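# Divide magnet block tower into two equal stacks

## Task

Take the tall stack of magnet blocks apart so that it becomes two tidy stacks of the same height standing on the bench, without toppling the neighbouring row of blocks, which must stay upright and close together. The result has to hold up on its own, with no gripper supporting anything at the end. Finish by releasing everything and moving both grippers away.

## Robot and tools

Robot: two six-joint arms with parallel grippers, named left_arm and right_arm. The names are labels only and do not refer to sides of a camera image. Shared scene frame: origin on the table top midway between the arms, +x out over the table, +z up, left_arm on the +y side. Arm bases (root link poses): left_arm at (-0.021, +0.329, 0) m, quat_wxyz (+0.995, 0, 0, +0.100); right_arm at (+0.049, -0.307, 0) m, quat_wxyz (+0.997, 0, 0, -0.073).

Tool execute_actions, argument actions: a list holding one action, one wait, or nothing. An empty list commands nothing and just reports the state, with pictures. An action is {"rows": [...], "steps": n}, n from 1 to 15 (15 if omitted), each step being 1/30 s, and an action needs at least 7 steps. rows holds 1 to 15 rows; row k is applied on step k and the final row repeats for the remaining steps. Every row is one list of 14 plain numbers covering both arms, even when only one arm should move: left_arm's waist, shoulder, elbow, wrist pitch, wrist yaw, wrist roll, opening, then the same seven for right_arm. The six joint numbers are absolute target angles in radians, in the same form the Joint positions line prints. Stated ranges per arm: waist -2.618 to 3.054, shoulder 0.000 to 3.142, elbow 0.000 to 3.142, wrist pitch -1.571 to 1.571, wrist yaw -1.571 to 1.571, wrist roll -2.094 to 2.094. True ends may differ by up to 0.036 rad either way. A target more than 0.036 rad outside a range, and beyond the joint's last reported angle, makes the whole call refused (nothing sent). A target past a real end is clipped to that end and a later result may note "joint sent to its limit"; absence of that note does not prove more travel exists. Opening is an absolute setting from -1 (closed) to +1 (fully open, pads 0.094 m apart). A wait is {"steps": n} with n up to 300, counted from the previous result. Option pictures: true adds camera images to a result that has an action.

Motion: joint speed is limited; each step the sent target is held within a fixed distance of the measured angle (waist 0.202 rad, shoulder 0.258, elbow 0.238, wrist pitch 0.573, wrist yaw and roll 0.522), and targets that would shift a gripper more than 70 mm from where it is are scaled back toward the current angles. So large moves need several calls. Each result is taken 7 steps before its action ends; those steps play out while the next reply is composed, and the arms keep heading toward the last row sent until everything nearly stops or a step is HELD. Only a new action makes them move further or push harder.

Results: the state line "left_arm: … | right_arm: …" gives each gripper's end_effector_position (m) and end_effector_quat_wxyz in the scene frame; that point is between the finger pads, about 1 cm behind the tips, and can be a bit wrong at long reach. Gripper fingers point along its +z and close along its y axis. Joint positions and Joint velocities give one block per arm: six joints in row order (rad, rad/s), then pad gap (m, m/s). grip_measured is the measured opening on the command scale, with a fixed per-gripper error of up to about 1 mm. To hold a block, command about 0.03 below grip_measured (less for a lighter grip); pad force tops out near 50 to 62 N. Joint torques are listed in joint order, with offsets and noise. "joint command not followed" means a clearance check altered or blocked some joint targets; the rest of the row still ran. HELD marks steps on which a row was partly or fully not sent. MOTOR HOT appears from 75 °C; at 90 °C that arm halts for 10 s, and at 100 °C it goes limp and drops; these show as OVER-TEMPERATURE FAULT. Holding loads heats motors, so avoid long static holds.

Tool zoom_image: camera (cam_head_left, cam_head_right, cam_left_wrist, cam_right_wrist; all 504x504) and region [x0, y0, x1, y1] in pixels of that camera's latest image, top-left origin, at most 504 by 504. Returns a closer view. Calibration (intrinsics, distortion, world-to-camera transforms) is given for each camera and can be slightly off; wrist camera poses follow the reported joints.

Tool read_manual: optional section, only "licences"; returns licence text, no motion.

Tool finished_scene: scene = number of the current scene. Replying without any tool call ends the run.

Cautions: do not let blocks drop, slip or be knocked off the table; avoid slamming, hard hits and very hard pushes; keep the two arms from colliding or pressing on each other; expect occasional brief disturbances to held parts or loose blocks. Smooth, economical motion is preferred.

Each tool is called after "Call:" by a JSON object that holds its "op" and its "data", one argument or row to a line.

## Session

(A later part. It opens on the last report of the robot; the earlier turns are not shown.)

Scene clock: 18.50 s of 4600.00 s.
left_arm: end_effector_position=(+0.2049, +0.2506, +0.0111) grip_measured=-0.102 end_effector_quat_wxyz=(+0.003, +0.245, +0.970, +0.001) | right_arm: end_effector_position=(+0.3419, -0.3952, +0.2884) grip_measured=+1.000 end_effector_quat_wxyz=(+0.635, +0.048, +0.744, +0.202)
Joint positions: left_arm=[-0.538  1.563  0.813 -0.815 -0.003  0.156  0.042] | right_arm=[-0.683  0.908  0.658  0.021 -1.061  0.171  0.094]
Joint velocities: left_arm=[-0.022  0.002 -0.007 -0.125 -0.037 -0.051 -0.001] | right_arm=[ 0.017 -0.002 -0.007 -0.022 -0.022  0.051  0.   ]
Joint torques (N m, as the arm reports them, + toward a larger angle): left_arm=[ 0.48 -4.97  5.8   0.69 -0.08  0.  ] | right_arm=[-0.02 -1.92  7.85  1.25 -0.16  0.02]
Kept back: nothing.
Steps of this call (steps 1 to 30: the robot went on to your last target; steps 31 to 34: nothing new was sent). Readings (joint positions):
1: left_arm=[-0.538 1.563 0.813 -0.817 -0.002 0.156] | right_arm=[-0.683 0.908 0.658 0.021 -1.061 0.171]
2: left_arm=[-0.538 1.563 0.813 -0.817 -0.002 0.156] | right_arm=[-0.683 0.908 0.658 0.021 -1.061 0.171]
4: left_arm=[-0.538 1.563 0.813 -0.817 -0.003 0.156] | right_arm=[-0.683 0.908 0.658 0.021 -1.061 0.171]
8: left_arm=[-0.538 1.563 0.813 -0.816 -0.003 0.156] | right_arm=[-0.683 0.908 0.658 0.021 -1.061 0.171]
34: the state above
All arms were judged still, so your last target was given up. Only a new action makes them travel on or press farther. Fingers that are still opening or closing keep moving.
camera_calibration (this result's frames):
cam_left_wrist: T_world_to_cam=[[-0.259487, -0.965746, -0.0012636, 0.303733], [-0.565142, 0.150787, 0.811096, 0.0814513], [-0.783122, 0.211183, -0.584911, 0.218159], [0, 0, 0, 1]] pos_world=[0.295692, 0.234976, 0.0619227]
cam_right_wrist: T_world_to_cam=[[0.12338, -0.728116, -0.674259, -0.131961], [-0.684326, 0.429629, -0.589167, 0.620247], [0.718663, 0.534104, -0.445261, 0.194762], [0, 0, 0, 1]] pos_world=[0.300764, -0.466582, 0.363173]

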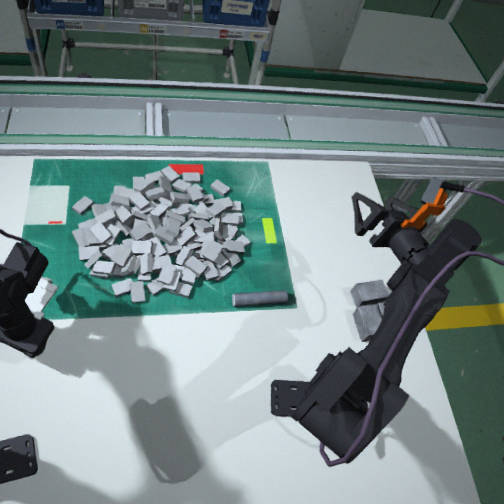

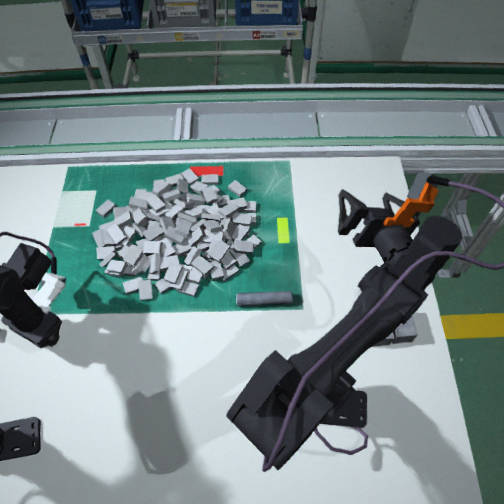

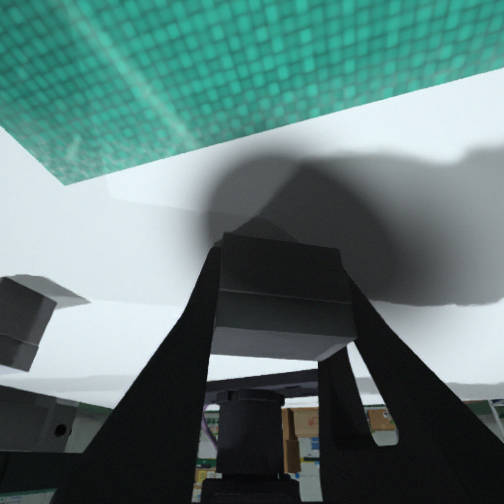

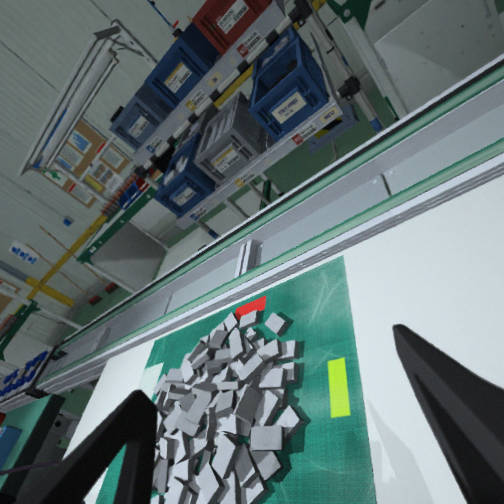

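Call:
{"op": "execute_actions", "data": {
  "actions": [
    {"rows":[[-0.533,1.555,0.82,-0.80,0,0.156,-0.115,-0.683,0.908,0.658,0.021,-1.061,0.171,1],[-0.533,1.554,0.822,-0.80,0,0.156,-0.10,-0.683,0.908,0.658,0.021,-1.061,0.171,1],[-0.533,1.553,0.823,-0.80,0,0.156,-0.085,-0.683,0.908,0.658,0.021,-1.061,0.171,1],[-0.533,1.553,0.823,-0.80,0,0.156,-0.05,-0.683,0.908,0.658,0.021,-1.061,0.171,1],[-0.533,1.553,0.823,-0.80,0,0.156,0.03,-0.683,0.908,0.658,0.021,-1.061,0.171,1],[-0.533,1.553,0.823,-0.80,0,0.156,0.15,-0.683,0.908,0.658,0.021,-1.061,0.171,1],[-0.533,1.553,0.823,-0.80,0,0.156,0.3,-0.683,0.908,0.658,0.021,-1.061,0.171,1],[-0.533,1.553,0.823,-0.80,0,0.156,0.42,-0.683,0.908,0.658,0.021,-1.061,0.171,1],[-0.533,1.553,0.823,-0.80,0,0.17,0.42,-0.683,0.908,0.658,0.021,-1.061,0.171,1],[-0.533,1.553,0.823,-0.80,0,0.21,0.42,-0.683,0.908,0.658,0.021,-1.061,0.171,1],[-0.533,1.553,0.823,-0.80,0,0.28,0.42,-0.683,0.908,0.658,0.021,-1.061,0.171,1],[-0.533,1.553,0.823,-0.80,0,0.37,0.42,-0.683,0.908,0.658,0.021,-1.061,0.171,1],[-0.533,1.553,0.823,-0.80,0,0.47,0.42,-0.683,0.908,0.658,0.021,-1.061,0.171,1],[-0.533,1.553,0.823,-0.80,0,0.57,0.42,-0.683,0.908,0.658,0.021,-1.061,0.171,1],[-0.533,1.553,0.823,-0.80,0,0.67,0.42,-0.683,0.908,0.658,0.021,-1.061,0.171,1]],"steps":15}
  ]
}}

Call:
{"op": "execute_actions", "data": {
  "actions": [
    {"rows":[[-0.533,1.553,0.823,-0.80,0,0.77,0.42,-0.683,0.908,0.658,0.021,-1.061,0.171,1],[-0.533,1.553,0.823,-0.80,0,0.87,0.42,-0.683,0.908,0.658,0.021,-1.061,0.171,1],[-0.533,1.553,0.823,-0.80,0,0.97,0.42,-0.683,0.908,0.658,0.021,-1.061,0.171,1],[-0.533,1.553,0.823,-0.80,0,1.07,0.42,-0.683,0.908,0.658,0.021,-1.061,0.171,1],[-0.533,1.553,0.823,-0.80,0,1.17,0.42,-0.683,0.908,0.658,0.021,-1.061,0.171,1],[-0.533,1.553,0.823,-0.80,0,1.27,0.42,-0.683,0.908,0.658,0.021,-1.061,0.171,1],[-0.533,1.553,0.823,-0.80,0,1.37,0.42,-0.683,0.908,0.658,0.021,-1.061,0.171,1],[-0.533,1.553,0.823,-0.80,0,1.46,0.42,-0.683,0.908,0.658,0.021,-1.061,0.171,1],[-0.533,1.553,0.823,-0.80,0,1.54,0.42,-0.683,0.908,0.658,0.021,-1.061,0.171,1],[-0.533,1.553,0.823,-0.80,0,1.61,0.42,-0.683,0.908,0.658,0.021,-1.061,0.171,1],[-0.533,1.553,0.823,-0.80,0,1.66,0.42,-0.683,0.908,0.658,0.021,-1.061,0.171,1],[-0.533,1.553,0.823,-0.80,0,1.70,0.42,-0.683,0.908,0.658,0.021,-1.061,0.171,1],[-0.533,1.553,0.823,-0.80,0,1.72,0.42,-0.683,0.908,0.658,0.021,-1.061,0.171,1],[-0.533,1.553,0.823,-0.80,0,1.734,0.42,-0.683,0.908,0.658,0.021,-1.061,0.171,1],[-0.533,1.553,0.823,-0.80,0,1.734,0.42,-0.683,0.908,0.658,0.021,-1.061,0.171,1]],"steps":15}
  ]
}}

Call:
{"op": "execute_actions", "data": {
  "actions": [
    {"rows":[[-0.533,1.553,0.823,-0.80,0,1.734,0.3,-0.683,0.908,0.658,0.021,-1.061,0.171,1],[-0.533,1.553,0.823,-0.80,0,1.734,0.15,-0.683,0.908,0.658,0.021,-1.061,0.171,1],[-0.533,1.553,0.823,-0.80,0,1.734,0.0,-0.683,0.908,0.658,0.021,-1.061,0.171,1],[-0.533,1.553,0.823,-0.80,0,1.734,-0.1,-0.683,0.908,0.658,0.021,-1.061,0.171,1],[-0.533,1.553,0.823,-0.80,0,1.734,-0.17,-0.683,0.908,0.658,0.021,-1.061,0.171,1],[-0.533,1.553,0.823,-0.80,0,1.734,-0.2,-0.683,0.908,0.658,0.021,-1.061,0.171,1]],"steps":15}
  ],
  "pictures": true
}}

Scene clock: 20.60 s of 4600.00 s.
left_arm: end_effector_position=(+0.2049, +0.2505, +0.0111) grip_measured=+0.358 end_effector_quat_wxyz=(+0.003, +0.245, +0.970, +0.001) | right_arm: end_effector_position=(+0.3419, -0.3952, +0.2884) grip_measured=+1.000 end_effector_quat_wxyz=(+0.635, +0.048, +0.744, +0.202)
Joint positions: left_arm=[-0.538  1.563  0.813 -0.815 -0.003  0.156  0.064] | right_arm=[-0.683  0.908  0.658  0.021 -1.061  0.171  0.094]
Joint velocities: left_arm=[ 0.002  0.002 -0.007 -0.007 -0.037 -0.022  0.122] | right_arm=[-0.017 -0.022  0.022 -0.037  0.037 -0.051  0.   ]
Joint torques (N m, as the arm reports them, + toward a larger angle): left_arm=[ 0.47 -5.47  7.    0.63  0.05 -0.02] | right_arm=[-0.02 -1.97  7.88  1.23 -0.16  0.02]
Steps of this call (steps 1 to 55: nothing new was sent; steps 56 to 63: the first 8 steps of this action). Readings (joint positions):
56: left_arm=[-0.538 1.563 0.813 -0.815 -0.003 0.156] | right_arm=[-0.683 0.908 0.658 0.021 -1.061 0.171]
57: left_arm=[-0.538 1.563 0.813 -0.815 -0.003 0.156] | right_arm=[-0.683 0.908 0.658 0.021 -1.061 0.171]
59: left_arm=[-0.538 1.563 0.813 -0.815 -0.003 0.156] | right_arm=[-0.683 0.908 0.658 0.021 -1.061 0.171]
63: the state above

Scene clock: 21.10 s of 4600.00 s.
left_arm: end_effector_position=(+0.2049, +0.2505, +0.0111) grip_measured=+0.418 end_effector_quat_wxyz=(+0.002, +0.647, +0.762, +0.002) | right_arm: end_effector_position=(+0.3419, -0.3952, +0.2884) grip_measured=+1.000 end_effector_quat_wxyz=(+0.635, +0.048, +0.744, +0.202)
Joint positions: left_arm=[-0.538  1.563  0.813 -0.815 -0.003  1.069  0.067] | right_arm=[-0.683  0.908  0.658  0.021 -1.061  0.171  0.094]
Joint velocities: left_arm=[ 0.007 -0.007 -0.007 -0.022 -0.007  2.601 -0.001] | right_arm=[-0.012 -0.007 -0.002  0.007 -0.037  0.095  0.   ]
Joint torques (N m, as the arm reports them, + toward a larger angle): left_arm=[ 0.36 -5.55  7.03  0.61  0.07  0.04] | right_arm=[-0.04 -1.93  7.88  1.22 -0.15  0.03]
Steps of this call (steps 1 to 7: the last 7 steps of your previous action; steps 8 to 15: the first 8 steps of this action). Readings (joint positions):
8: left_arm=[-0.538 1.563 0.813 -0.815 -0.003 0.457] | right_arm=[-0.683 0.908 0.658 0.021 -1.061 0.171]
9: left_arm=[-0.538 1.563 0.813 -0.815 -0.003 0.535] | right_arm=[-0.683 0.908 0.658 0.021 -1.061 0.171]
11: left_arm=[-0.538 1.563 0.813 -0.815 -0.003 0.704] | right_arm=[-0.683 0.908 0.658 0.021 -1.061 0.171]
15: the state above

Scene clock: 21.60 s of 4600.00 s.
left_arm: end_effector_position=(+0.2057, +0.2505, +0.0111) grip_measured=-0.196 end_effector_quat_wxyz=(+0.002, +0.852, +0.524, +0.004) | right_arm: end_effector_position=(+0.3419, -0.3952, +0.2884) grip_measured=+1.000 end_effector_quat_wxyz=(+0.635, +0.048, +0.744, +0.202)
Joint positions: left_arm=[-0.538  1.563  0.813 -0.812 -0.004  1.7    0.038] | right_arm=[-0.683  0.908  0.658  0.021 -1.061  0.171  0.094]
Joint velocities: left_arm=[-0.012 -0.012 -0.007 -0.051  0.007  0.212 -0.003] | right_arm=[ 0.007 -0.007 -0.007  0.007 -0.081 -0.066  0.   ]
Joint torques (N m, as the arm reports them, + toward a larger angle): left_arm=[ 0.39 -5.51  7.01  0.56  0.07  0.07] | right_arm=[-0.07 -1.96  7.87  1.24 -0.16  0.01]
Steps of this call (steps 1 to 7: the last 7 steps of your previous action; steps 8 to 15: the first 8 steps of this action). Readings (joint positions):
8: left_arm=[-0.538 1.563 0.813 -0.815 -0.003 1.593] | right_arm=[-0.683 0.908 0.658 0.021 -1.061 0.171]
9: left_arm=[-0.538 1.563 0.813 -0.814 -0.003 1.620] | right_arm=[-0.683 0.908 0.658 0.021 -1.061 0.171]
11: left_arm=[-0.538 1.563 0.813 -0.813 -0.004 1.659] | right_arm=[-0.683 0.908 0.658 0.021 -1.061 0.171]
15: the state above
camera_calibration (this result's frames):
cam_left_wrist: T_world_to_cam=[[-0.972268, 0.233719, -0.00834239, 0.150164], [0.128425, 0.563378, 0.816157, -0.164167], [0.195451, 0.792452, -0.57777, -0.128175], [0, 0, 0, 1]] pos_world=[0.192135, 0.158965, 0.0611829]
cam_right_wrist: T_world_to_cam=[[0.12338, -0.728116, -0.674259, -0.131961], [-0.684326, 0.429629, -0.589167, 0.620247], [0.718663, 0.534104, -0.445261, 0.194762], [0, 0, 0, 1]] pos_world=[0.300764, -0.466582, 0.363173]

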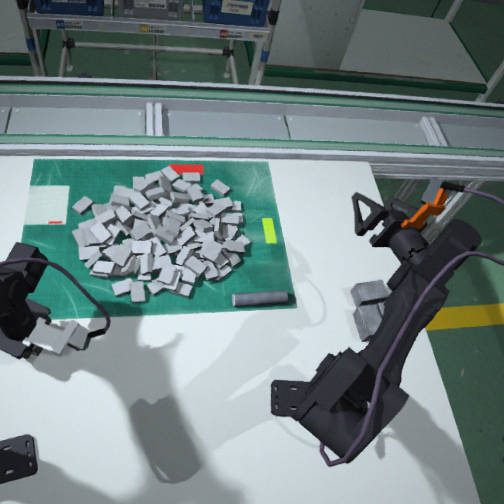

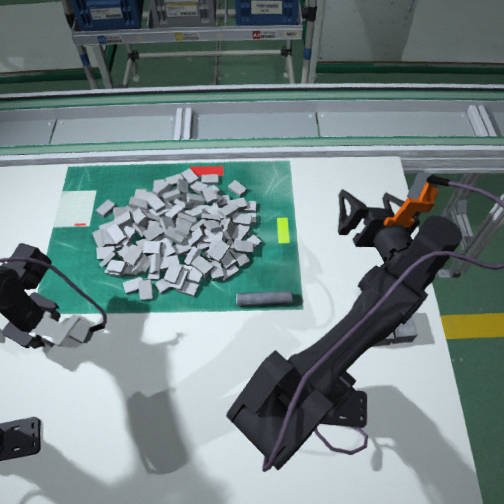

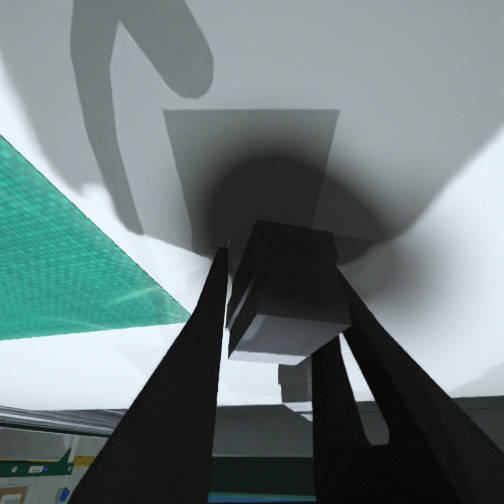

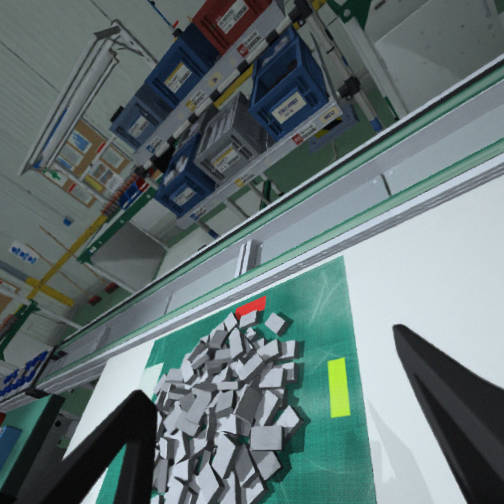

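Call:
{"op": "execute_actions", "data": {
  "actions": [
    {"rows":[[-0.533,1.553,0.823,-0.81,0,1.734,-0.23,-0.683,0.908,0.658,0.021,-1.061,0.171,1],[-0.533,1.553,0.823,-0.81,0,1.734,-0.26,-0.683,0.908,0.658,0.021,-1.061,0.171,1],[-0.533,1.553,0.823,-0.81,0,1.734,-0.29,-0.683,0.908,0.658,0.021,-1.061,0.171,1],[-0.533,1.553,0.823,-0.81,0,1.734,-0.32,-0.683,0.908,0.658,0.021,-1.061,0.171,1],[-0.533,1.553,0.823,-0.81,0,1.734,-0.35,-0.683,0.908,0.658,0.021,-1.061,0.171,1],[-0.533,1.553,0.823,-0.81,0,1.734,-0.38,-0.683,0.908,0.658,0.021,-1.061,0.171,1],[-0.533,1.553,0.823,-0.81,0,1.734,-0.40,-0.683,0.908,0.658,0.021,-1.061,0.171,1],[-0.533,1.553,0.823,-0.81,0,1.734,-0.42,-0.683,0.908,0.658,0.021,-1.061,0.171,1],[-0.533,1.553,0.823,-0.81,0,1.734,-0.435,-0.683,0.908,0.658,0.021,-1.061,0.171,1],[-0.533,1.553,0.823,-0.81,0,1.734,-0.45,-0.683,0.908,0.658,0.021,-1.061,0.171,1],[-0.533,1.553,0.823,-0.81,0,1.734,-0.46,-0.683,0.908,0.658,0.021,-1.061,0.171,1]],"steps":11}
  ]
}}

Call:
{"op": "execute_actions", "data": {
  "actions": [
    {"rows":[[-0.533,1.553,0.823,-0.81,0,1.734,-0.46,-0.683,0.908,0.658,0.021,-1.061,0.171,1]],"steps":10}
  ],
  "pictures": true
}}

Scene clock: 22.30 s of 4600.00 s.
left_arm: end_effector_position=(+0.2062, +0.2504, +0.0111) grip_measured=-0.305 end_effector_quat_wxyz=(+0.003, +0.859, +0.512, +0.005) | right_arm: end_effector_position=(+0.3419, -0.3952, +0.2884) grip_measured=+1.000 end_effector_quat_wxyz=(+0.635, +0.048, +0.744, +0.202)
Joint positions: left_arm=[-0.538  1.563  0.813 -0.81  -0.004  1.728  0.033] | right_arm=[-0.683  0.908  0.658  0.021 -1.061  0.171  0.094]
Joint velocities: left_arm=[ 0.017  0.007  0.002 -0.037  0.007  0.066 -0.025] | right_arm=[ 0.037  0.007  0.002 -0.022 -0.066  0.007  0.   ]
Joint torques (N m, as the arm reports them, + toward a larger angle): left_arm=[ 0.43 -5.62  7.05  0.46  0.07  0.07] | right_arm=[-0.04 -1.94  7.85  1.23 -0.16  0.02]
Steps of this call (steps 1 to 7: the last 7 steps of your previous action; steps 8 to 17: the robot went on to your last target; steps 18 to 21: the first 4 steps of this action). Readings (joint positions):
18: left_arm=[-0.538 1.563 0.813 -0.810 -0.004 1.728] | right_arm=[-0.683 0.908 0.658 0.021 -1.061 0.171]
19: left_arm=[-0.538 1.563 0.813 -0.810 -0.004 1.728] | right_arm=[-0.683 0.908 0.658 0.021 -1.061 0.171]
21: the state above

Scene clock: 22.63 s of 4600.00 s.
left_arm: end_effector_position=(+0.2060, +0.2507, +0.0111) grip_measured=-0.437 end_effector_quat_wxyz=(+0.002, +0.859, +0.512, +0.005) | right_arm: end_effector_position=(+0.3419, -0.3952, +0.2884) grip_measured=+1.000 end_effector_quat_wxyz=(+0.635, +0.048, +0.744, +0.202)
Joint positions: left_arm=[-0.538  1.563  0.813 -0.811 -0.005  1.728  0.026] | right_arm=[-0.683  0.908  0.658  0.021 -1.061  0.171  0.094]
Joint velocities: left_arm=[-0.002 -0.002 -0.002 -0.051 -0.051 -0.007 -0.001] | right_arm=[-0.007  0.002 -0.007 -0.022  0.007 -0.007  0.   ]
Joint torques (N m, as the arm reports them, + toward a larger angle): left_arm=[ 0.46 -5.48  7.12  0.48  0.06  0.07] | right_arm=[-0.05 -1.99  7.86  1.23 -0.15  0.03]
Steps of this call (steps 1 to 7: the last 7 steps of your previous action; steps 8 to 10: the first 3 steps of this action). Readings (joint positions):
8: left_arm=[-0.538 1.563 0.813 -0.811 -0.005 1.728] | right_arm=[-0.683 0.908 0.658 0.021 -1.061 0.171]
9: left_arm=[-0.538 1.563 0.813 -0.811 -0.005 1.728] | right_arm=[-0.683 0.908 0.658 0.021 -1.061 0.171]
10: the state above
camera_calibration (this result's frames):
cam_left_wrist: T_world_to_cam=[[-0.965278, 0.261066, -0.00909502, 0.142087], [0.143389, 0.558632, 0.816927, -0.166175], [0.218353, 0.787258, -0.576669, -0.131752], [0, 0, 0, 1]] pos_world=[0.18975, 0.15946, 0.0610676]
cam_right_wrist: T_world_to_cam=[[0.12338, -0.728116, -0.674259, -0.131961], [-0.684326, 0.429629, -0.589167, 0.620247], [0.718663, 0.534104, -0.445261, 0.194762], [0, 0, 0, 1]] pos_world=[0.300764, -0.466582, 0.363173]

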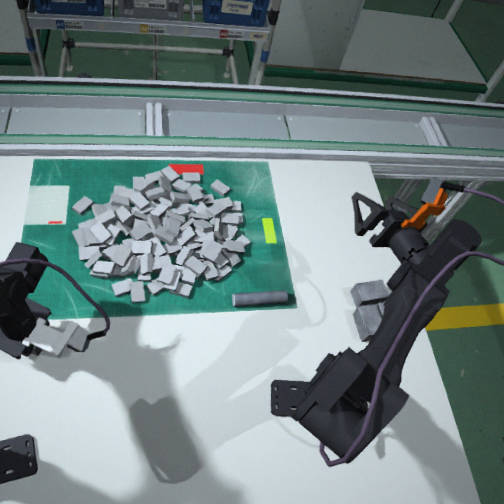

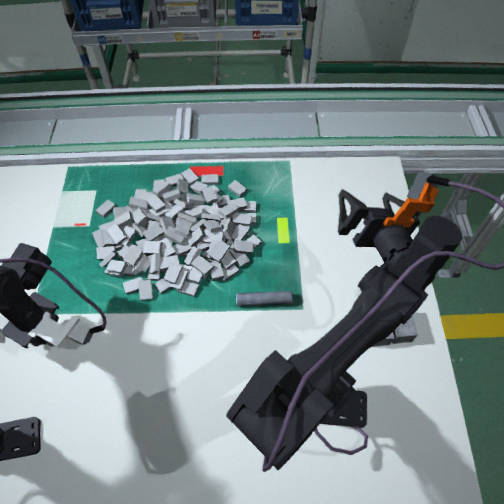

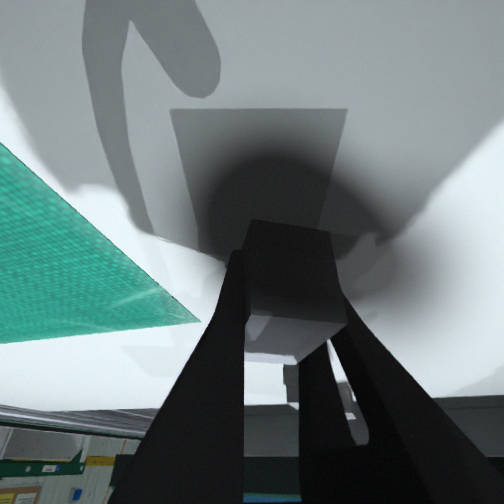

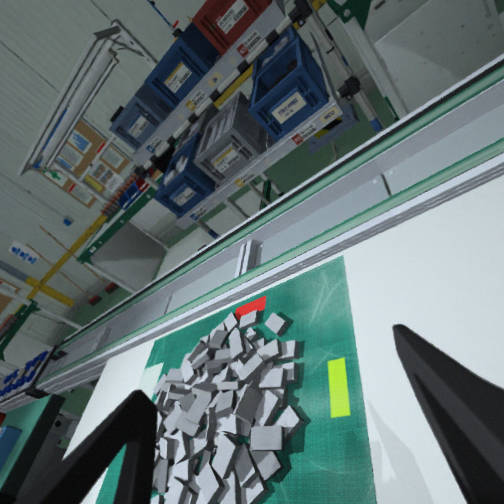

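Call:
{"op": "execute_actions", "data": {
  "actions": [
    {"rows":[[-0.533,1.553,0.823,-0.81,0,1.734,-0.44,-0.683,0.908,0.658,0.021,-1.061,0.171,1],[-0.533,1.553,0.823,-0.81,0,1.734,-0.42,-0.683,0.908,0.658,0.021,-1.061,0.171,1],[-0.533,1.553,0.823,-0.815,0,1.734,-0.37,-0.683,0.908,0.658,0.021,-1.061,0.171,1],[-0.533,1.553,0.823,-0.82,0,1.734,-0.25,-0.683,0.908,0.658,0.021,-1.061,0.171,1],[-0.533,1.553,0.823,-0.825,0,1.734,-0.08,-0.683,0.908,0.658,0.021,-1.061,0.171,1],[-0.53,1.553,0.823,-0.825,0,1.734,0.1,-0.683,0.908,0.658,0.021,-1.061,0.171,1],[-0.52,1.553,0.823,-0.825,0,1.734,0.26,-0.683,0.908,0.658,0.021,-1.061,0.171,1],[-0.50,1.553,0.823,-0.825,0,1.734,0.26,-0.683,0.908,0.658,0.021,-1.061,0.171,1],[-0.47,1.553,0.823,-0.825,0,1.734,0.26,-0.683,0.908,0.658,0.021,-1.061,0.171,1],[-0.43,1.553,0.823,-0.825,0,1.734,0.26,-0.683,0.908,0.658,0.021,-1.061,0.171,1],[-0.385,1.553,0.823,-0.825,0,1.734,0.26,-0.683,0.908,0.658,0.021,-1.061,0.171,1],[-0.335,1.553,0.823,-0.825,0,1.734,0.26,-0.683,0.908,0.658,0.021,-1.061,0.171,1],[-0.28,1.553,0.823,-0.825,0,1.734,0.26,-0.683,0.908,0.658,0.021,-1.061,0.171,1],[-0.225,1.553,0.823,-0.825,0,1.734,0.26,-0.683,0.908,0.658,0.021,-1.061,0.171,1],[-0.17,1.553,0.823,-0.825,0,1.734,0.26,-0.683,0.908,0.658,0.021,-1.061,0.171,1]],"steps":15}
  ]
}}

Call:
{"op": "execute_actions", "data": {
  "actions": [
    {"rows":[[-0.12,1.553,0.823,-0.822,0,1.734,0.28,-0.683,0.908,0.658,0.021,-1.061,0.171,1],[-0.075,1.553,0.823,-0.82,0,1.734,0.32,-0.683,0.908,0.658,0.021,-1.061,0.171,1],[-0.035,1.553,0.823,-0.82,0,1.734,0.36,-0.683,0.908,0.658,0.021,-1.061,0.171,1],[-0.003,1.553,0.823,-0.82,0,1.734,0.38,-0.683,0.908,0.658,0.021,-1.061,0.171,1],[0.022,1.553,0.823,-0.82,0,1.734,0.38,-0.683,0.908,0.658,0.021,-1.061,0.171,1],[0.04,1.553,0.823,-0.82,0,1.734,0.38,-0.683,0.908,0.658,0.021,-1.061,0.171,1],[0.05,1.553,0.823,-0.82,0,1.734,0.38,-0.683,0.908,0.658,0.021,-1.061,0.171,1],[0.052,1.553,0.823,-0.82,0,1.734,0.38,-0.683,0.908,0.658,0.021,-1.061,0.171,1]],"steps":11}
  ]
}}

Call:
{"op": "execute_actions", "data": {
  "actions": [
    {"rows":[[0.052,1.553,0.823,-0.82,0,1.734,0.3,-0.683,0.908,0.658,0.021,-1.061,0.171,1],[0.052,1.553,0.823,-0.82,0,1.734,0.2,-0.683,0.908,0.658,0.021,-1.061,0.171,1],[0.052,1.553,0.823,-0.82,0,1.734,0.1,-0.683,0.908,0.658,0.021,-1.061,0.171,1]],"steps":9}
  ],
  "pictures": true
}}

Scene clock: 24.37 s of 4600.00 s.
left_arm: end_effector_position=(+0.2064, +0.2519, +0.0111) grip_measured=+0.238 end_effector_quat_wxyz=(+0.002, +0.857, +0.514, +0.005) | right_arm: end_effector_position=(+0.3419, -0.3952, +0.2884) grip_measured=+1.000 end_effector_quat_wxyz=(+0.635, +0.048, +0.744, +0.202)
Joint positions: left_arm=[-0.533  1.563  0.813 -0.811 -0.005  1.728  0.058] | right_arm=[-0.683  0.908  0.658  0.021 -1.061  0.171  0.094]
Joint velocities: left_arm=[ 0.203  0.017  0.007  0.037 -0.007 -0.051  0.038] | right_arm=[ 0.002 -0.002 -0.022 -0.022 -0.037  0.022  0.   ]
Joint torques (N m, as the arm reports them, + toward a larger angle): left_arm=[ 1.72 -5.47  7.06  0.29  0.04  0.05] | right_arm=[-0.06 -1.96  7.92  1.23 -0.15  0.03]
Steps of this call (steps 1 to 7: the last 7 steps of your previous action; steps 8 to 15: the robot went on to your last target; steps 16 to 44: nothing new was sent; steps 45 to 52: the first 8 steps of this action). Readings (joint positions):
45: left_arm=[-0.538 1.563 0.813 -0.811 -0.005 1.728] | right_arm=[-0.683 0.908 0.658 0.021 -1.061 0.171]
46: left_arm=[-0.538 1.563 0.813 -0.811 -0.005 1.728] | right_arm=[-0.683 0.908 0.658 0.021 -1.061 0.171]
48: left_arm=[-0.538 1.563 0.813 -0.811 -0.005 1.728] | right_arm=[-0.683 0.908 0.658 0.021 -1.061 0.171]
52: the state above

Scene clock: 24.73 s of 4600.00 s.
left_arm: end_effector_position=(+0.2164, +0.3634, +0.0111) grip_measured=+0.367 end_effector_quat_wxyz=(-0.000, +0.715, +0.699, +0.006) | right_arm: end_effector_position=(+0.3419, -0.3952, +0.2884) grip_measured=+1.000 end_effector_quat_wxyz=(+0.635, +0.048, +0.744, +0.202)
Joint positions: left_arm=[-0.064  1.563  0.813 -0.811 -0.008  1.729  0.064] | right_arm=[-0.683  0.908  0.658  0.021 -1.061  0.171  0.094]
Joint velocities: left_arm=[ 1.179 -0.002 -0.002 -0.051 -0.081  0.051  0.022] | right_arm=[-0.007 -0.017  0.007  0.081 -0.022 -0.007  0.   ]
Joint torques (N m, as the arm reports them, + toward a larger angle): left_arm=[-0.92 -5.48  6.99  0.36  0.17  0.05] | right_arm=[-0.03 -1.9   7.91  1.24 -0.15  0.03]
Steps of this call (steps 1 to 7: the last 7 steps of your previous action; steps 8 to 11: the first 4 steps of this action). Readings (joint positions):
8: left_arm=[-0.214 1.563 0.813 -0.811 -0.003 1.729] | right_arm=[-0.683 0.908 0.658 0.021 -1.061 0.171]
9: left_arm=[-0.159 1.563 0.813 -0.811 -0.005 1.729] | right_arm=[-0.683 0.908 0.658 0.021 -1.061 0.171]
11: the state above

Scene clock: 25.03 s of 4600.00 s.
left_arm: end_effector_position=(+0.2107, +0.3911, +0.0111) grip_measured=+0.244 end_effector_quat_wxyz=(-0.003, +0.674, +0.738, +0.008) | right_arm: end_effector_position=(+0.3419, -0.3952, +0.2884) grip_measured=+1.000 end_effector_quat_wxyz=(+0.635, +0.048, +0.744, +0.202)
Joint positions: left_arm=[ 0.049  1.563  0.813 -0.811 -0.014  1.729  0.058] | right_arm=[-0.683  0.908  0.658  0.021 -1.061  0.171  0.094]
Joint velocities: left_arm=[-0.012 -0.012 -0.002 -0.022  0.051 -0.037 -0.085] | right_arm=[-0.002  0.007 -0.002 -0.066  0.007  0.051  0.   ]
Joint torques (N m, as the arm reports them, + toward a larger angle): left_arm=[ 0.28 -5.59  6.97  0.37  0.16  0.03] | right_arm=[-0.04 -1.94  7.86  1.23 -0.14  0.03]
Steps of this call (steps 1 to 7: the last 7 steps of your previous action; steps 8 to 9: the first 2 steps of this action). Readings (joint positions):
8: left_arm=[0.049 1.563 0.813 -0.811 -0.014 1.729] | right_arm=[-0.683 0.908 0.658 0.021 -1.061 0.171]
9: the state above
camera_calibration (this result's frames):
cam_left_wrist: T_world_to_cam=[[-0.948499, -0.316631, -0.00973372, 0.332357], [-0.187924, 0.537677, 0.821941, -0.167354], [-0.255019, 0.78144, -0.569489, -0.141376], [0, 0, 0, 1]] pos_world=[0.247737, 0.305694, 0.0602778]
cam_right_wrist: T_world_to_cam=[[0.12338, -0.728116, -0.674259, -0.131961], [-0.684326, 0.429629, -0.589167, 0.620247], [0.718663, 0.534104, -0.445261, 0.194762], [0, 0, 0, 1]] pos_world=[0.300764, -0.466582, 0.363173]

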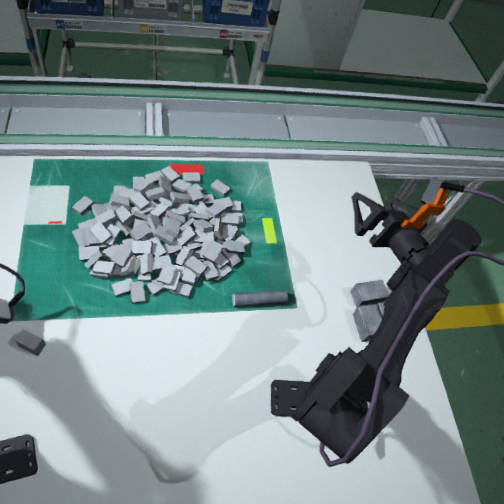

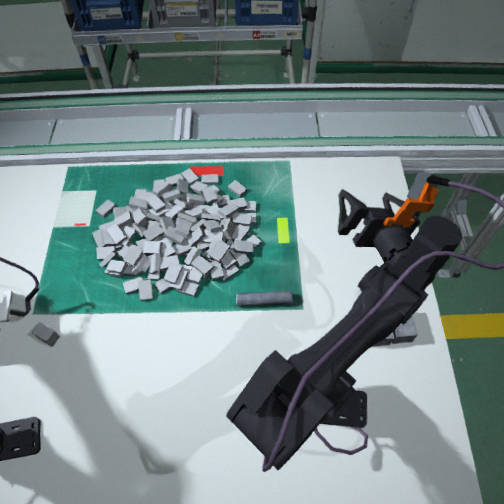

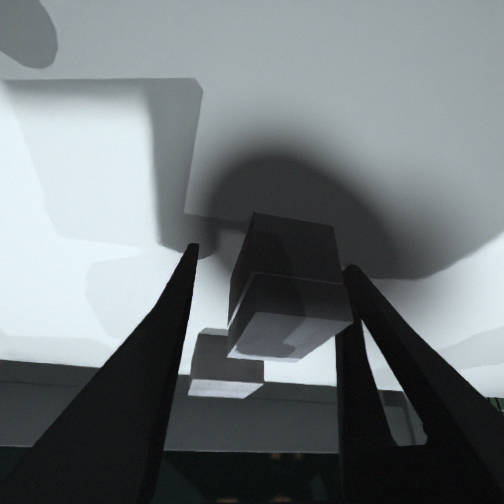

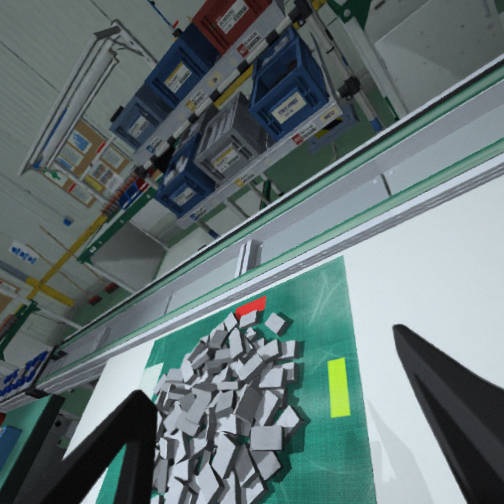

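Call:
{"op": "execute_actions", "data": {
  "actions": [
    {"rows":[[0.05,1.553,0.823,-0.835,0.016,1.734,0.0,-0.683,0.908,0.658,0.021,-1.061,0.171,1],[0.05,1.553,0.823,-0.835,0.016,1.734,-0.1,-0.683,0.908,0.658,0.021,-1.061,0.171,1],[0.05,1.553,0.823,-0.835,0.016,1.734,-0.17,-0.683,0.908,0.658,0.021,-1.061,0.171,1],[0.05,1.553,0.823,-0.835,0.016,1.734,-0.21,-0.683,0.908,0.658,0.021,-1.061,0.171,1],[0.05,1.553,0.823,-0.835,0.016,1.734,-0.24,-0.683,0.908,0.658,0.021,-1.061,0.171,1],[0.05,1.553,0.823,-0.835,0.016,1.734,-0.27,-0.683,0.908,0.658,0.021,-1.061,0.171,1],[0.05,1.553,0.823,-0.833,0.016,1.734,-0.30,-0.683,0.908,0.658,0.021,-1.061,0.171,1],[0.05,1.553,0.823,-0.83,0.016,1.734,-0.33,-0.683,0.908,0.658,0.021,-1.061,0.171,1],[0.05,1.553,0.823,-0.83,0.016,1.734,-0.36,-0.683,0.908,0.658,0.021,-1.061,0.171,1],[0.05,1.553,0.823,-0.83,0.016,1.734,-0.385,-0.683,0.908,0.658,0.021,-1.061,0.171,1],[0.05,1.553,0.823,-0.83,0.016,1.734,-0.405,-0.683,0.908,0.658,0.021,-1.061,0.171,1],[0.05,1.553,0.823,-0.83,0.016,1.734,-0.42,-0.683,0.908,0.658,0.021,-1.061,0.171,1],[0.05,1.553,0.823,-0.83,0.016,1.734,-0.435,-0.683,0.908,0.658,0.021,-1.061,0.171,1],[0.05,1.553,0.823,-0.83,0.016,1.734,-0.45,-0.683,0.908,0.658,0.021,-1.061,0.171,1],[0.05,1.553,0.823,-0.83,0.016,1.734,-0.46,-0.683,0.908,0.658,0.021,-1.061,0.171,1]],"steps":15}
  ]
}}

Call:
{"op": "execute_actions", "data": {
  "actions": [
    {"rows":[[0.05,1.553,0.823,-0.825,0.01,1.734,-0.46,-0.683,0.908,0.658,0.021,-1.061,0.171,1],[0.05,1.553,0.823,-0.825,0.01,1.734,-0.46,-0.683,0.908,0.658,0.021,-1.061,0.171,1],[0.05,1.553,0.823,-0.825,0.01,1.734,-0.46,-0.683,0.908,0.658,0.021,-1.061,0.171,1],[0.05,1.553,0.823,-0.825,0.01,1.734,-0.44,-0.683,0.908,0.658,0.021,-1.061,0.171,1],[0.05,1.553,0.823,-0.825,0.01,1.734,-0.42,-0.683,0.908,0.658,0.021,-1.061,0.171,1],[0.05,1.553,0.823,-0.825,0.01,1.734,-0.37,-0.683,0.908,0.658,0.021,-1.061,0.171,1],[0.05,1.553,0.823,-0.825,0.01,1.734,-0.25,-0.683,0.908,0.658,0.021,-1.061,0.171,1],[0.05,1.553,0.823,-0.825,0.01,1.734,-0.05,-0.683,0.908,0.658,0.021,-1.061,0.171,1],[0.05,1.553,0.823,-0.825,0.01,1.734,0.15,-0.683,0.908,0.658,0.021,-1.061,0.171,1],[0.05,1.553,0.823,-0.825,0.01,1.734,0.35,-0.683,0.908,0.658,0.021,-1.061,0.171,1]],"steps":10}
  ],
  "pictures": true
}}

Scene clock: 27.07 s of 4600.00 s.
left_arm: end_effector_position=(+0.2103, +0.3891, +0.0111) grip_measured=-0.315 end_effector_quat_wxyz=(-0.000, +0.674, +0.738, +0.004) | right_arm: end_effector_position=(+0.3419, -0.3952, +0.2884) grip_measured=+1.000 end_effector_quat_wxyz=(+0.635, +0.048, +0.744, +0.202)
Joint positions: left_arm=[ 0.049  1.563  0.813 -0.815 -0.004  1.729  0.032] | right_arm=[-0.683  0.908  0.658  0.021 -1.061  0.171  0.094]
Joint velocities: left_arm=[ 0.027 -0.002 -0.007 -0.066 -0.037  0.081 -0.025] | right_arm=[-0.037  0.002  0.002  0.022 -0.022 -0.037  0.   ]
Joint torques (N m, as the arm reports them, + toward a larger angle): left_arm=[ 0.04 -5.52  6.97  0.27  0.2   0.05] | right_arm=[-0.03 -1.93  7.87  1.24 -0.15  0.04]
Steps of this call (steps 1 to 7: the last 7 steps of your previous action; steps 8 to 15: the robot went on to your last target; steps 16 to 53: nothing new was sent; steps 54 to 61: the first 8 steps of this action). Readings (joint positions):
54: left_arm=[0.049 1.563 0.813 -0.812 -0.012 1.729] | right_arm=[-0.683 0.908 0.658 0.021 -1.061 0.171]
55: left_arm=[0.049 1.563 0.813 -0.812 -0.010 1.729] | right_arm=[-0.683 0.908 0.658 0.021 -1.061 0.171]
57: left_arm=[0.049 1.563 0.813 -0.814 -0.007 1.729] | right_arm=[-0.683 0.908 0.658 0.021 -1.061 0.171]
61: the state above

Scene clock: 27.40 s of 4600.00 s.
left_arm: end_effector_position=(+0.2103, +0.3890, +0.0111) grip_measured=-0.437 end_effector_quat_wxyz=(+0.000, +0.674, +0.738, +0.003) | right_arm: end_effector_position=(+0.3419, -0.3952, +0.2884) grip_measured=+1.000 end_effector_quat_wxyz=(+0.635, +0.048, +0.744, +0.202)
Joint positions: left_arm=[ 0.049  1.563  0.813 -0.815 -0.003  1.729  0.026] | right_arm=[-0.683  0.908  0.658  0.021 -1.061  0.171  0.094]
Joint velocities: left_arm=[-0.007 -0.012  0.012 -0.037  0.022 -0.007  0.001] | right_arm=[-0.007  0.002 -0.012  0.007 -0.007  0.037  0.   ]
Joint torques (N m, as the arm reports them, + toward a larger angle): left_arm=[ 0.05 -5.55  7.03  0.32  0.14  0.06] | right_arm=[-0.05 -1.92  7.86  1.23 -0.13  0.03]
Steps of this call (steps 1 to 7: the last 7 steps of your previous action; steps 8 to 10: the first 3 steps of this action). Readings (joint positions):
8: left_arm=[0.049 1.563 0.813 -0.815 -0.003 1.729] | right_arm=[-0.683 0.908 0.658 0.021 -1.061 0.171]
9: left_arm=[0.049 1.563 0.813 -0.815 -0.003 1.729] | right_arm=[-0.683 0.908 0.658 0.021 -1.061 0.171]
10: the state above
camera_calibration (this result's frames):
cam_left_wrist: T_world_to_cam=[[-0.948531, -0.316637, -0.00550009, 0.331323], [-0.187384, 0.547166, 0.81578, -0.169995], [-0.255296, 0.774823, -0.578336, -0.137089], [0, 0, 0, 1]] pos_world=[0.247418, 0.304144, 0.061217]
cam_right_wrist: T_world_to_cam=[[0.12338, -0.728116, -0.674259, -0.131961], [-0.684326, 0.429629, -0.589167, 0.620247], [0.718663, 0.534104, -0.445261, 0.194762], [0, 0, 0, 1]] pos_world=[0.300764, -0.466582, 0.363173]

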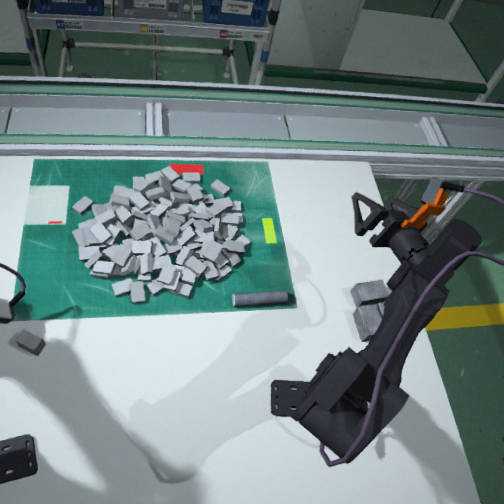

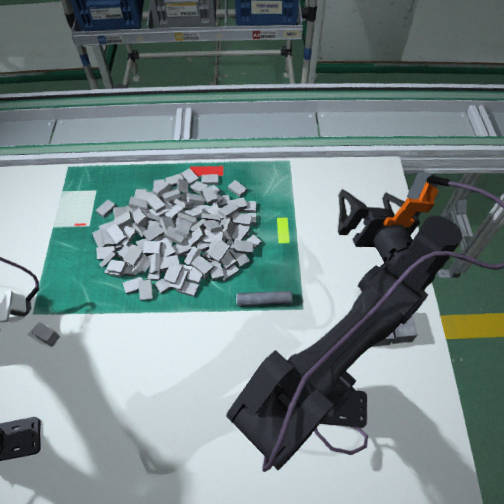

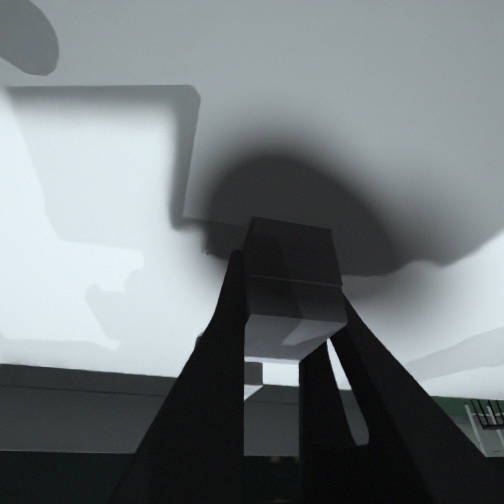

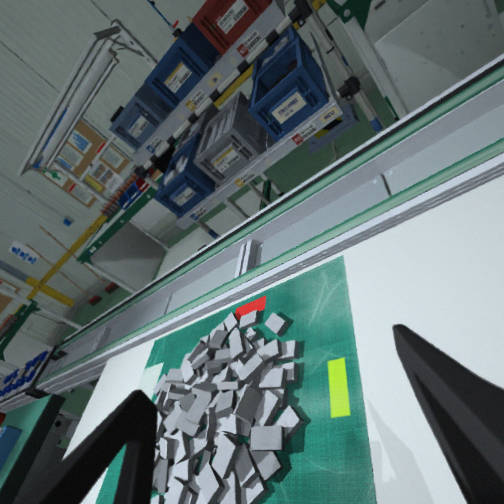

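Call:
{"op": "execute_actions", "data": {
  "actions": [
    {"rows":[[0.05,1.553,0.823,-0.825,0.01,1.70,0.38,-0.683,0.908,0.658,0.021,-1.061,0.171,1],[0.05,1.553,0.823,-0.825,0.01,1.64,0.38,-0.683,0.908,0.658,0.021,-1.061,0.171,1],[0.05,1.553,0.823,-0.825,0.01,1.55,0.38,-0.683,0.908,0.658,0.021,-1.061,0.171,1],[0.05,1.553,0.823,-0.825,0.01,1.44,0.38,-0.683,0.908,0.658,0.021,-1.061,0.171,1],[0.05,1.553,0.823,-0.825,0.01,1.32,0.38,-0.683,0.908,0.658,0.021,-1.061,0.171,1],[0.05,1.553,0.823,-0.825,0.01,1.20,0.38,-0.683,0.908,0.658,0.021,-1.061,0.171,1],[0.05,1.553,0.823,-0.825,0.01,1.08,0.38,-0.683,0.908,0.658,0.021,-1.061,0.171,1],[0.05,1.553,0.823,-0.825,0.01,0.96,0.38,-0.683,0.908,0.658,0.021,-1.061,0.171,1],[0.05,1.553,0.823,-0.825,0.01,0.84,0.38,-0.683,0.908,0.658,0.021,-1.061,0.171,1],[0.05,1.553,0.823,-0.825,0.01,0.72,0.38,-0.683,0.908,0.658,0.021,-1.061,0.171,1],[0.05,1.553,0.823,-0.825,0.01,0.60,0.38,-0.683,0.908,0.658,0.021,-1.061,0.171,1],[0.05,1.553,0.823,-0.825,0.01,0.48,0.38,-0.683,0.908,0.658,0.021,-1.061,0.171,1],[0.05,1.553,0.823,-0.825,0.01,0.36,0.38,-0.683,0.908,0.658,0.021,-1.061,0.171,1],[0.05,1.553,0.823,-0.825,0.01,0.25,0.38,-0.683,0.908,0.658,0.021,-1.061,0.171,1],[0.05,1.553,0.823,-0.825,0.01,0.17,0.38,-0.683,0.908,0.658,0.021,-1.061,0.171,1]],"steps":15}
  ]
}}

Call:
{"op": "execute_actions", "data": {
  "actions": [
    {"rows":[[0.05,1.553,0.823,-0.825,0.01,0.13,0.38,-0.683,0.908,0.658,0.021,-1.061,0.171,1],[0.05,1.553,0.823,-0.825,0.01,0.12,0.38,-0.683,0.908,0.658,0.021,-1.061,0.171,1],[0.05,1.553,0.823,-0.825,0.01,0.12,0.38,-0.683,0.908,0.658,0.021,-1.061,0.171,1],[0.05,1.553,0.823,-0.825,0.01,0.12,0.38,-0.683,0.908,0.658,0.021,-1.061,0.171,1],[0.05,1.553,0.823,-0.825,0.01,0.12,0.38,-0.683,0.908,0.658,0.021,-1.061,0.171,1],[0.05,1.553,0.823,-0.825,0.01,0.13,0.38,-0.683,0.908,0.658,0.021,-1.061,0.171,1],[0.05,1.553,0.823,-0.825,0.01,0.13,0.35,-0.683,0.908,0.658,0.021,-1.061,0.171,1],[0.05,1.553,0.823,-0.825,0.01,0.14,0.3,-0.683,0.908,0.658,0.021,-1.061,0.171,1],[0.05,1.553,0.823,-0.825,0.01,0.14,0.25,-0.683,0.908,0.658,0.021,-1.061,0.171,1],[0.05,1.553,0.823,-0.825,0.01,0.145,0.2,-0.683,0.908,0.658,0.021,-1.061,0.171,1],[0.05,1.553,0.823,-0.825,0.01,0.15,0.16,-0.683,0.908,0.658,0.021,-1.061,0.171,1],[0.05,1.553,0.823,-0.825,0.01,0.15,0.13,-0.683,0.908,0.658,0.021,-1.061,0.171,1],[0.05,1.553,0.823,-0.825,0.01,0.15,0.10,-0.683,0.908,0.658,0.021,-1.061,0.171,1],[0.05,1.553,0.823,-0.825,0.01,0.15,0.07,-0.683,0.908,0.658,0.021,-1.061,0.171,1],[0.05,1.553,0.823,-0.825,0.01,0.15,0.04,-0.683,0.908,0.658,0.021,-1.061,0.171,1]],"steps":15}
  ]
}}

Call:
{"op": "execute_actions", "data": {
  "actions": [
    {"rows":[[0.05,1.553,0.823,-0.825,0.01,0.15,0.015,-0.683,0.908,0.658,0.021,-1.061,0.171,1],[0.05,1.553,0.823,-0.825,0.01,0.15,-0.01,-0.683,0.908,0.658,0.021,-1.061,0.171,1],[0.05,1.553,0.823,-0.825,0.01,0.15,-0.035,-0.683,0.908,0.658,0.021,-1.061,0.171,1],[0.05,1.553,0.823,-0.825,0.01,0.15,-0.06,-0.683,0.908,0.658,0.021,-1.061,0.171,1],[0.05,1.553,0.823,-0.825,0.01,0.15,-0.08,-0.683,0.908,0.658,0.021,-1.061,0.171,1],[0.05,1.553,0.823,-0.825,0.01,0.15,-0.095,-0.683,0.908,0.658,0.021,-1.061,0.171,1],[0.05,1.553,0.823,-0.825,0.01,0.15,-0.11,-0.683,0.908,0.658,0.021,-1.061,0.171,1],[0.05,1.553,0.823,-0.825,0.01,0.15,-0.125,-0.683,0.908,0.658,0.021,-1.061,0.171,1]],"steps":8}
  ]
}}

Call:
{"op": "execute_actions", "data": {
  "actions": [
    {"rows":[[0.05,1.553,0.823,-0.825,0.01,0.152,-0.125,-0.683,0.908,0.658,0.021,-1.061,0.171,1],[0.05,1.553,0.823,-0.825,0.01,0.152,-0.125,-0.683,0.908,0.658,0.021,-1.061,0.171,1],[0.05,1.553,0.823,-0.825,0.01,0.152,-0.125,-0.683,0.908,0.658,0.021,-1.061,0.171,1],[0.05,1.553,0.823,-0.825,0.01,0.155,-0.105,-0.683,0.908,0.658,0.021,-1.061,0.171,1],[0.05,1.553,0.823,-0.825,0.01,0.155,-0.085,-0.683,0.908,0.658,0.021,-1.061,0.171,1],[0.05,1.553,0.823,-0.825,0.01,0.155,-0.04,-0.683,0.908,0.658,0.021,-1.061,0.171,1],[0.05,1.553,0.823,-0.825,0.01,0.155,0.06,-0.683,0.908,0.658,0.021,-1.061,0.171,1],[0.05,1.553,0.823,-0.825,0.01,0.155,0.2,-0.683,0.908,0.658,0.021,-1.061,0.171,1],[0.05,1.553,0.823,-0.825,0.01,0.155,0.3,-0.683,0.908,0.658,0.021,-1.061,0.171,1],[0.05,1.553,0.823,-0.825,0.01,0.155,0.35,-0.683,0.908,0.658,0.021,-1.061,0.171,1]],"steps":10}
  ],
  "pictures": true
}}

Scene clock: 29.67 s of 4600.00 s.
left_arm: end_effector_position=(+0.2103, +0.3889, +0.0111) grip_measured=+0.377 end_effector_quat_wxyz=(+0.001, +0.519, +0.855, +0.003) | right_arm: end_effector_position=(+0.3419, -0.3952, +0.2884) grip_measured=+1.000 end_effector_quat_wxyz=(+0.635, +0.048, +0.744, +0.202)
Joint positions: left_arm=[ 0.049  1.563  0.813 -0.815 -0.003  1.341  0.065] | right_arm=[-0.683  0.908  0.658  0.021 -1.061  0.171  0.094]
Joint velocities: left_arm=[ 0.012 -0.002  0.002 -0.139 -0.037 -2.542  0.   ] | right_arm=[-0.002 -0.002  0.017 -0.066 -0.022 -0.066  0.   ]
Joint torques (N m, as the arm reports them, + toward a larger angle): left_arm=[ 0.15 -5.51  7.07  0.35  0.15 -0.02] | right_arm=[-0.02 -1.9   7.86  1.24 -0.16  0.02]
Steps of this call (steps 1 to 7: the last 7 steps of your previous action; steps 8 to 15: the robot went on to your last target; steps 16 to 60: nothing new was sent; steps 61 to 68: the first 8 steps of this action). Readings (joint positions):
61: left_arm=[0.049 1.563 0.813 -0.815 -0.003 1.726] | right_arm=[-0.683 0.908 0.658 0.021 -1.061 0.171]
62: left_arm=[0.049 1.563 0.813 -0.815 -0.003 1.712] | right_arm=[-0.683 0.908 0.658 0.021 -1.061 0.171]
64: left_arm=[0.049 1.563 0.813 -0.815 -0.003 1.641] | right_arm=[-0.683 0.908 0.658 0.021 -1.061 0.171]
68: the state above

Scene clock: 30.17 s of 4600.00 s.
left_arm: end_effector_position=(+0.2100, +0.3882, +0.0111) grip_measured=+0.321 end_effector_quat_wxyz=(+0.002, -0.015, +1.000, +0.000) | right_arm: end_effector_position=(+0.3419, -0.3952, +0.2884) grip_measured=+1.000 end_effector_quat_wxyz=(+0.635, +0.048, +0.744, +0.202)
Joint positions: left_arm=[ 0.049  1.563  0.813 -0.817  0.     0.219  0.062] | right_arm=[-0.683  0.908  0.658  0.021 -1.061  0.171  0.094]
Joint velocities: left_arm=[-0.007 -0.012 -0.007 -0.007 -0.022 -0.476 -0.038] | right_arm=[ 0.007  0.007 -0.002 -0.007  0.007  0.007  0.   ]
Joint torques (N m, as the arm reports them, + toward a larger angle): left_arm=[ 0.09 -5.56  7.04  0.39  0.08 -0.04] | right_arm=[-0.02 -1.91  7.86  1.23 -0.15  0.03]
Steps of this call (steps 1 to 7: the last 7 steps of your previous action; steps 8 to 15: the first 8 steps of this action). Readings (joint positions):
8: left_arm=[0.049 1.563 0.813 -0.815 -0.002 0.547] | right_arm=[-0.683 0.908 0.658 0.021 -1.061 0.171]
9: left_arm=[0.049 1.563 0.813 -0.815 -0.002 0.462] | right_arm=[-0.683 0.908 0.658 0.021 -1.061 0.171]
11: left_arm=[0.049 1.563 0.813 -0.815 -0.001 0.340] | right_arm=[-0.683 0.908 0.658 0.021 -1.061 0.171]
15: the state above

Scene clock: 30.43 s of 4600.00 s.
left_arm: end_effector_position=(+0.2100, +0.3877, +0.0111) grip_measured=+0.029 end_effector_quat_wxyz=(+0.002, -0.042, +0.999, -0.001) | right_arm: end_effector_position=(+0.3419, -0.3952, +0.2884) grip_measured=+1.000 end_effector_quat_wxyz=(+0.635, +0.048, +0.744, +0.202)
Joint positions: left_arm=[ 0.049  1.563  0.813 -0.817  0.003  0.166  0.048] | right_arm=[-0.683  0.908  0.658  0.021 -1.061  0.171  0.094]
Joint velocities: left_arm=[-0.002  0.002  0.012 -0.051 -0.022 -0.081 -0.022] | right_arm=[-0.002 -0.002 -0.012 -0.007  0.037  0.007  0.   ]
Joint torques (N m, as the arm reports them, + toward a larger angle): left_arm=[ 0.08 -5.57  6.99  0.37  0.07 -0.07] | right_arm=[-0.01 -1.91  7.9   1.23 -0.15  0.03]
Steps of this call (steps 1 to 7: the last 7 steps of your previous action; step 8: the first step of this action). Readings (joint positions):
8: the state above

Scene clock: 30.77 s of 4600.00 s.
left_arm: end_effector_position=(+0.2100, +0.3872, +0.0111) grip_measured=-0.102 end_effector_quat_wxyz=(+0.002, -0.046, +0.999, -0.003) | right_arm: end_effector_position=(+0.3419, -0.3952, +0.2884) grip_measured=+1.000 end_effector_quat_wxyz=(+0.635, +0.048, +0.744, +0.202)
Joint positions: left_arm=[ 0.049  1.563  0.813 -0.818  0.006  0.158  0.042] | right_arm=[-0.683  0.908  0.658  0.021 -1.061  0.171  0.094]
Joint velocities: left_arm=[ 0.032 -0.007 -0.007 -0.007  0.022 -0.125 -0.001] | right_arm=[-0.017  0.007 -0.002  0.066 -0.037  0.022  0.   ]
Joint torques (N m, as the arm reports them, + toward a larger angle): left_arm=[ 0.08 -5.59  7.08  0.38  0.05 -0.06] | right_arm=[-0.08 -1.9   7.89  1.24 -0.15  0.02]
Steps of this call (steps 1 to 7: the last 7 steps of your previous action; steps 8 to 10: the first 3 steps of this action). Readings (joint positions):
8: left_arm=[0.049 1.563 0.813 -0.818 0.006 0.158] | right_arm=[-0.683 0.908 0.658 0.021 -1.061 0.171]
9: left_arm=[0.049 1.563 0.813 -0.818 0.006 0.158] | right_arm=[-0.683 0.908 0.658 0.021 -1.061 0.171]
10: the state above
camera_calibration (this result's frames):
cam_left_wrist: T_world_to_cam=[[0.317088, -0.948371, 0.00692662, 0.309175], [-0.554275, -0.179385, 0.812773, 0.189306], [-0.769568, -0.26156, -0.582539, 0.373519], [0, 0, 0, 1]] pos_world=[0.294341, 0.424869, 0.0615849]
cam_right_wrist: T_world_to_cam=[[0.12338, -0.728116, -0.674259, -0.131961], [-0.684326, 0.429629, -0.589167, 0.620247], [0.718663, 0.534104, -0.445261, 0.194762], [0, 0, 0, 1]] pos_world=[0.300764, -0.466582, 0.363173]

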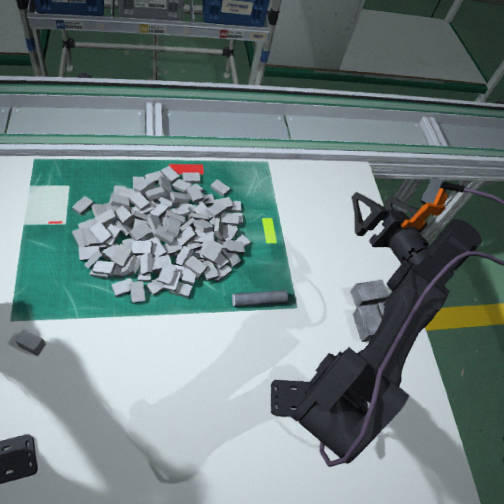

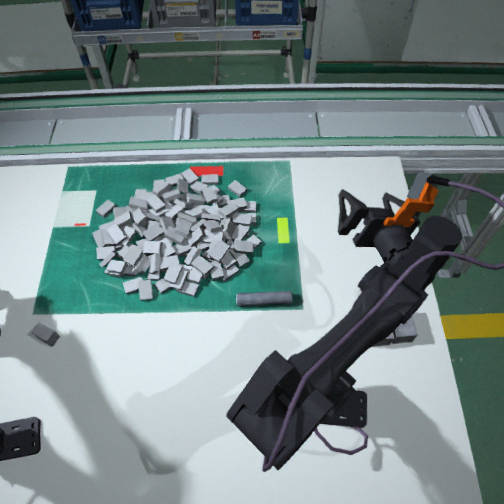

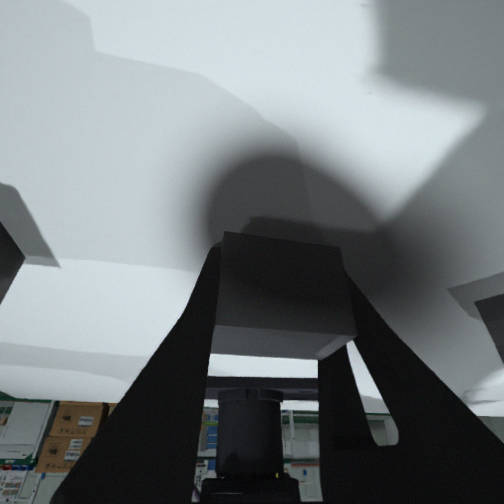

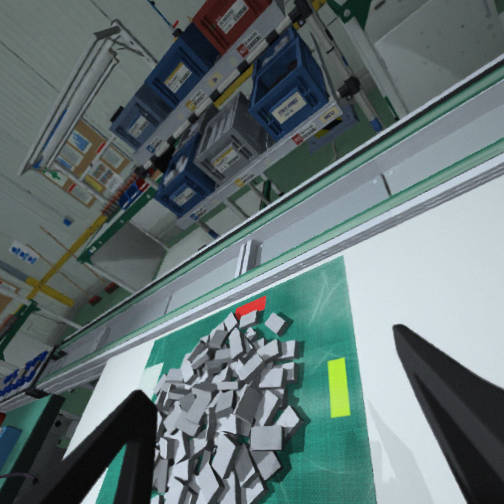

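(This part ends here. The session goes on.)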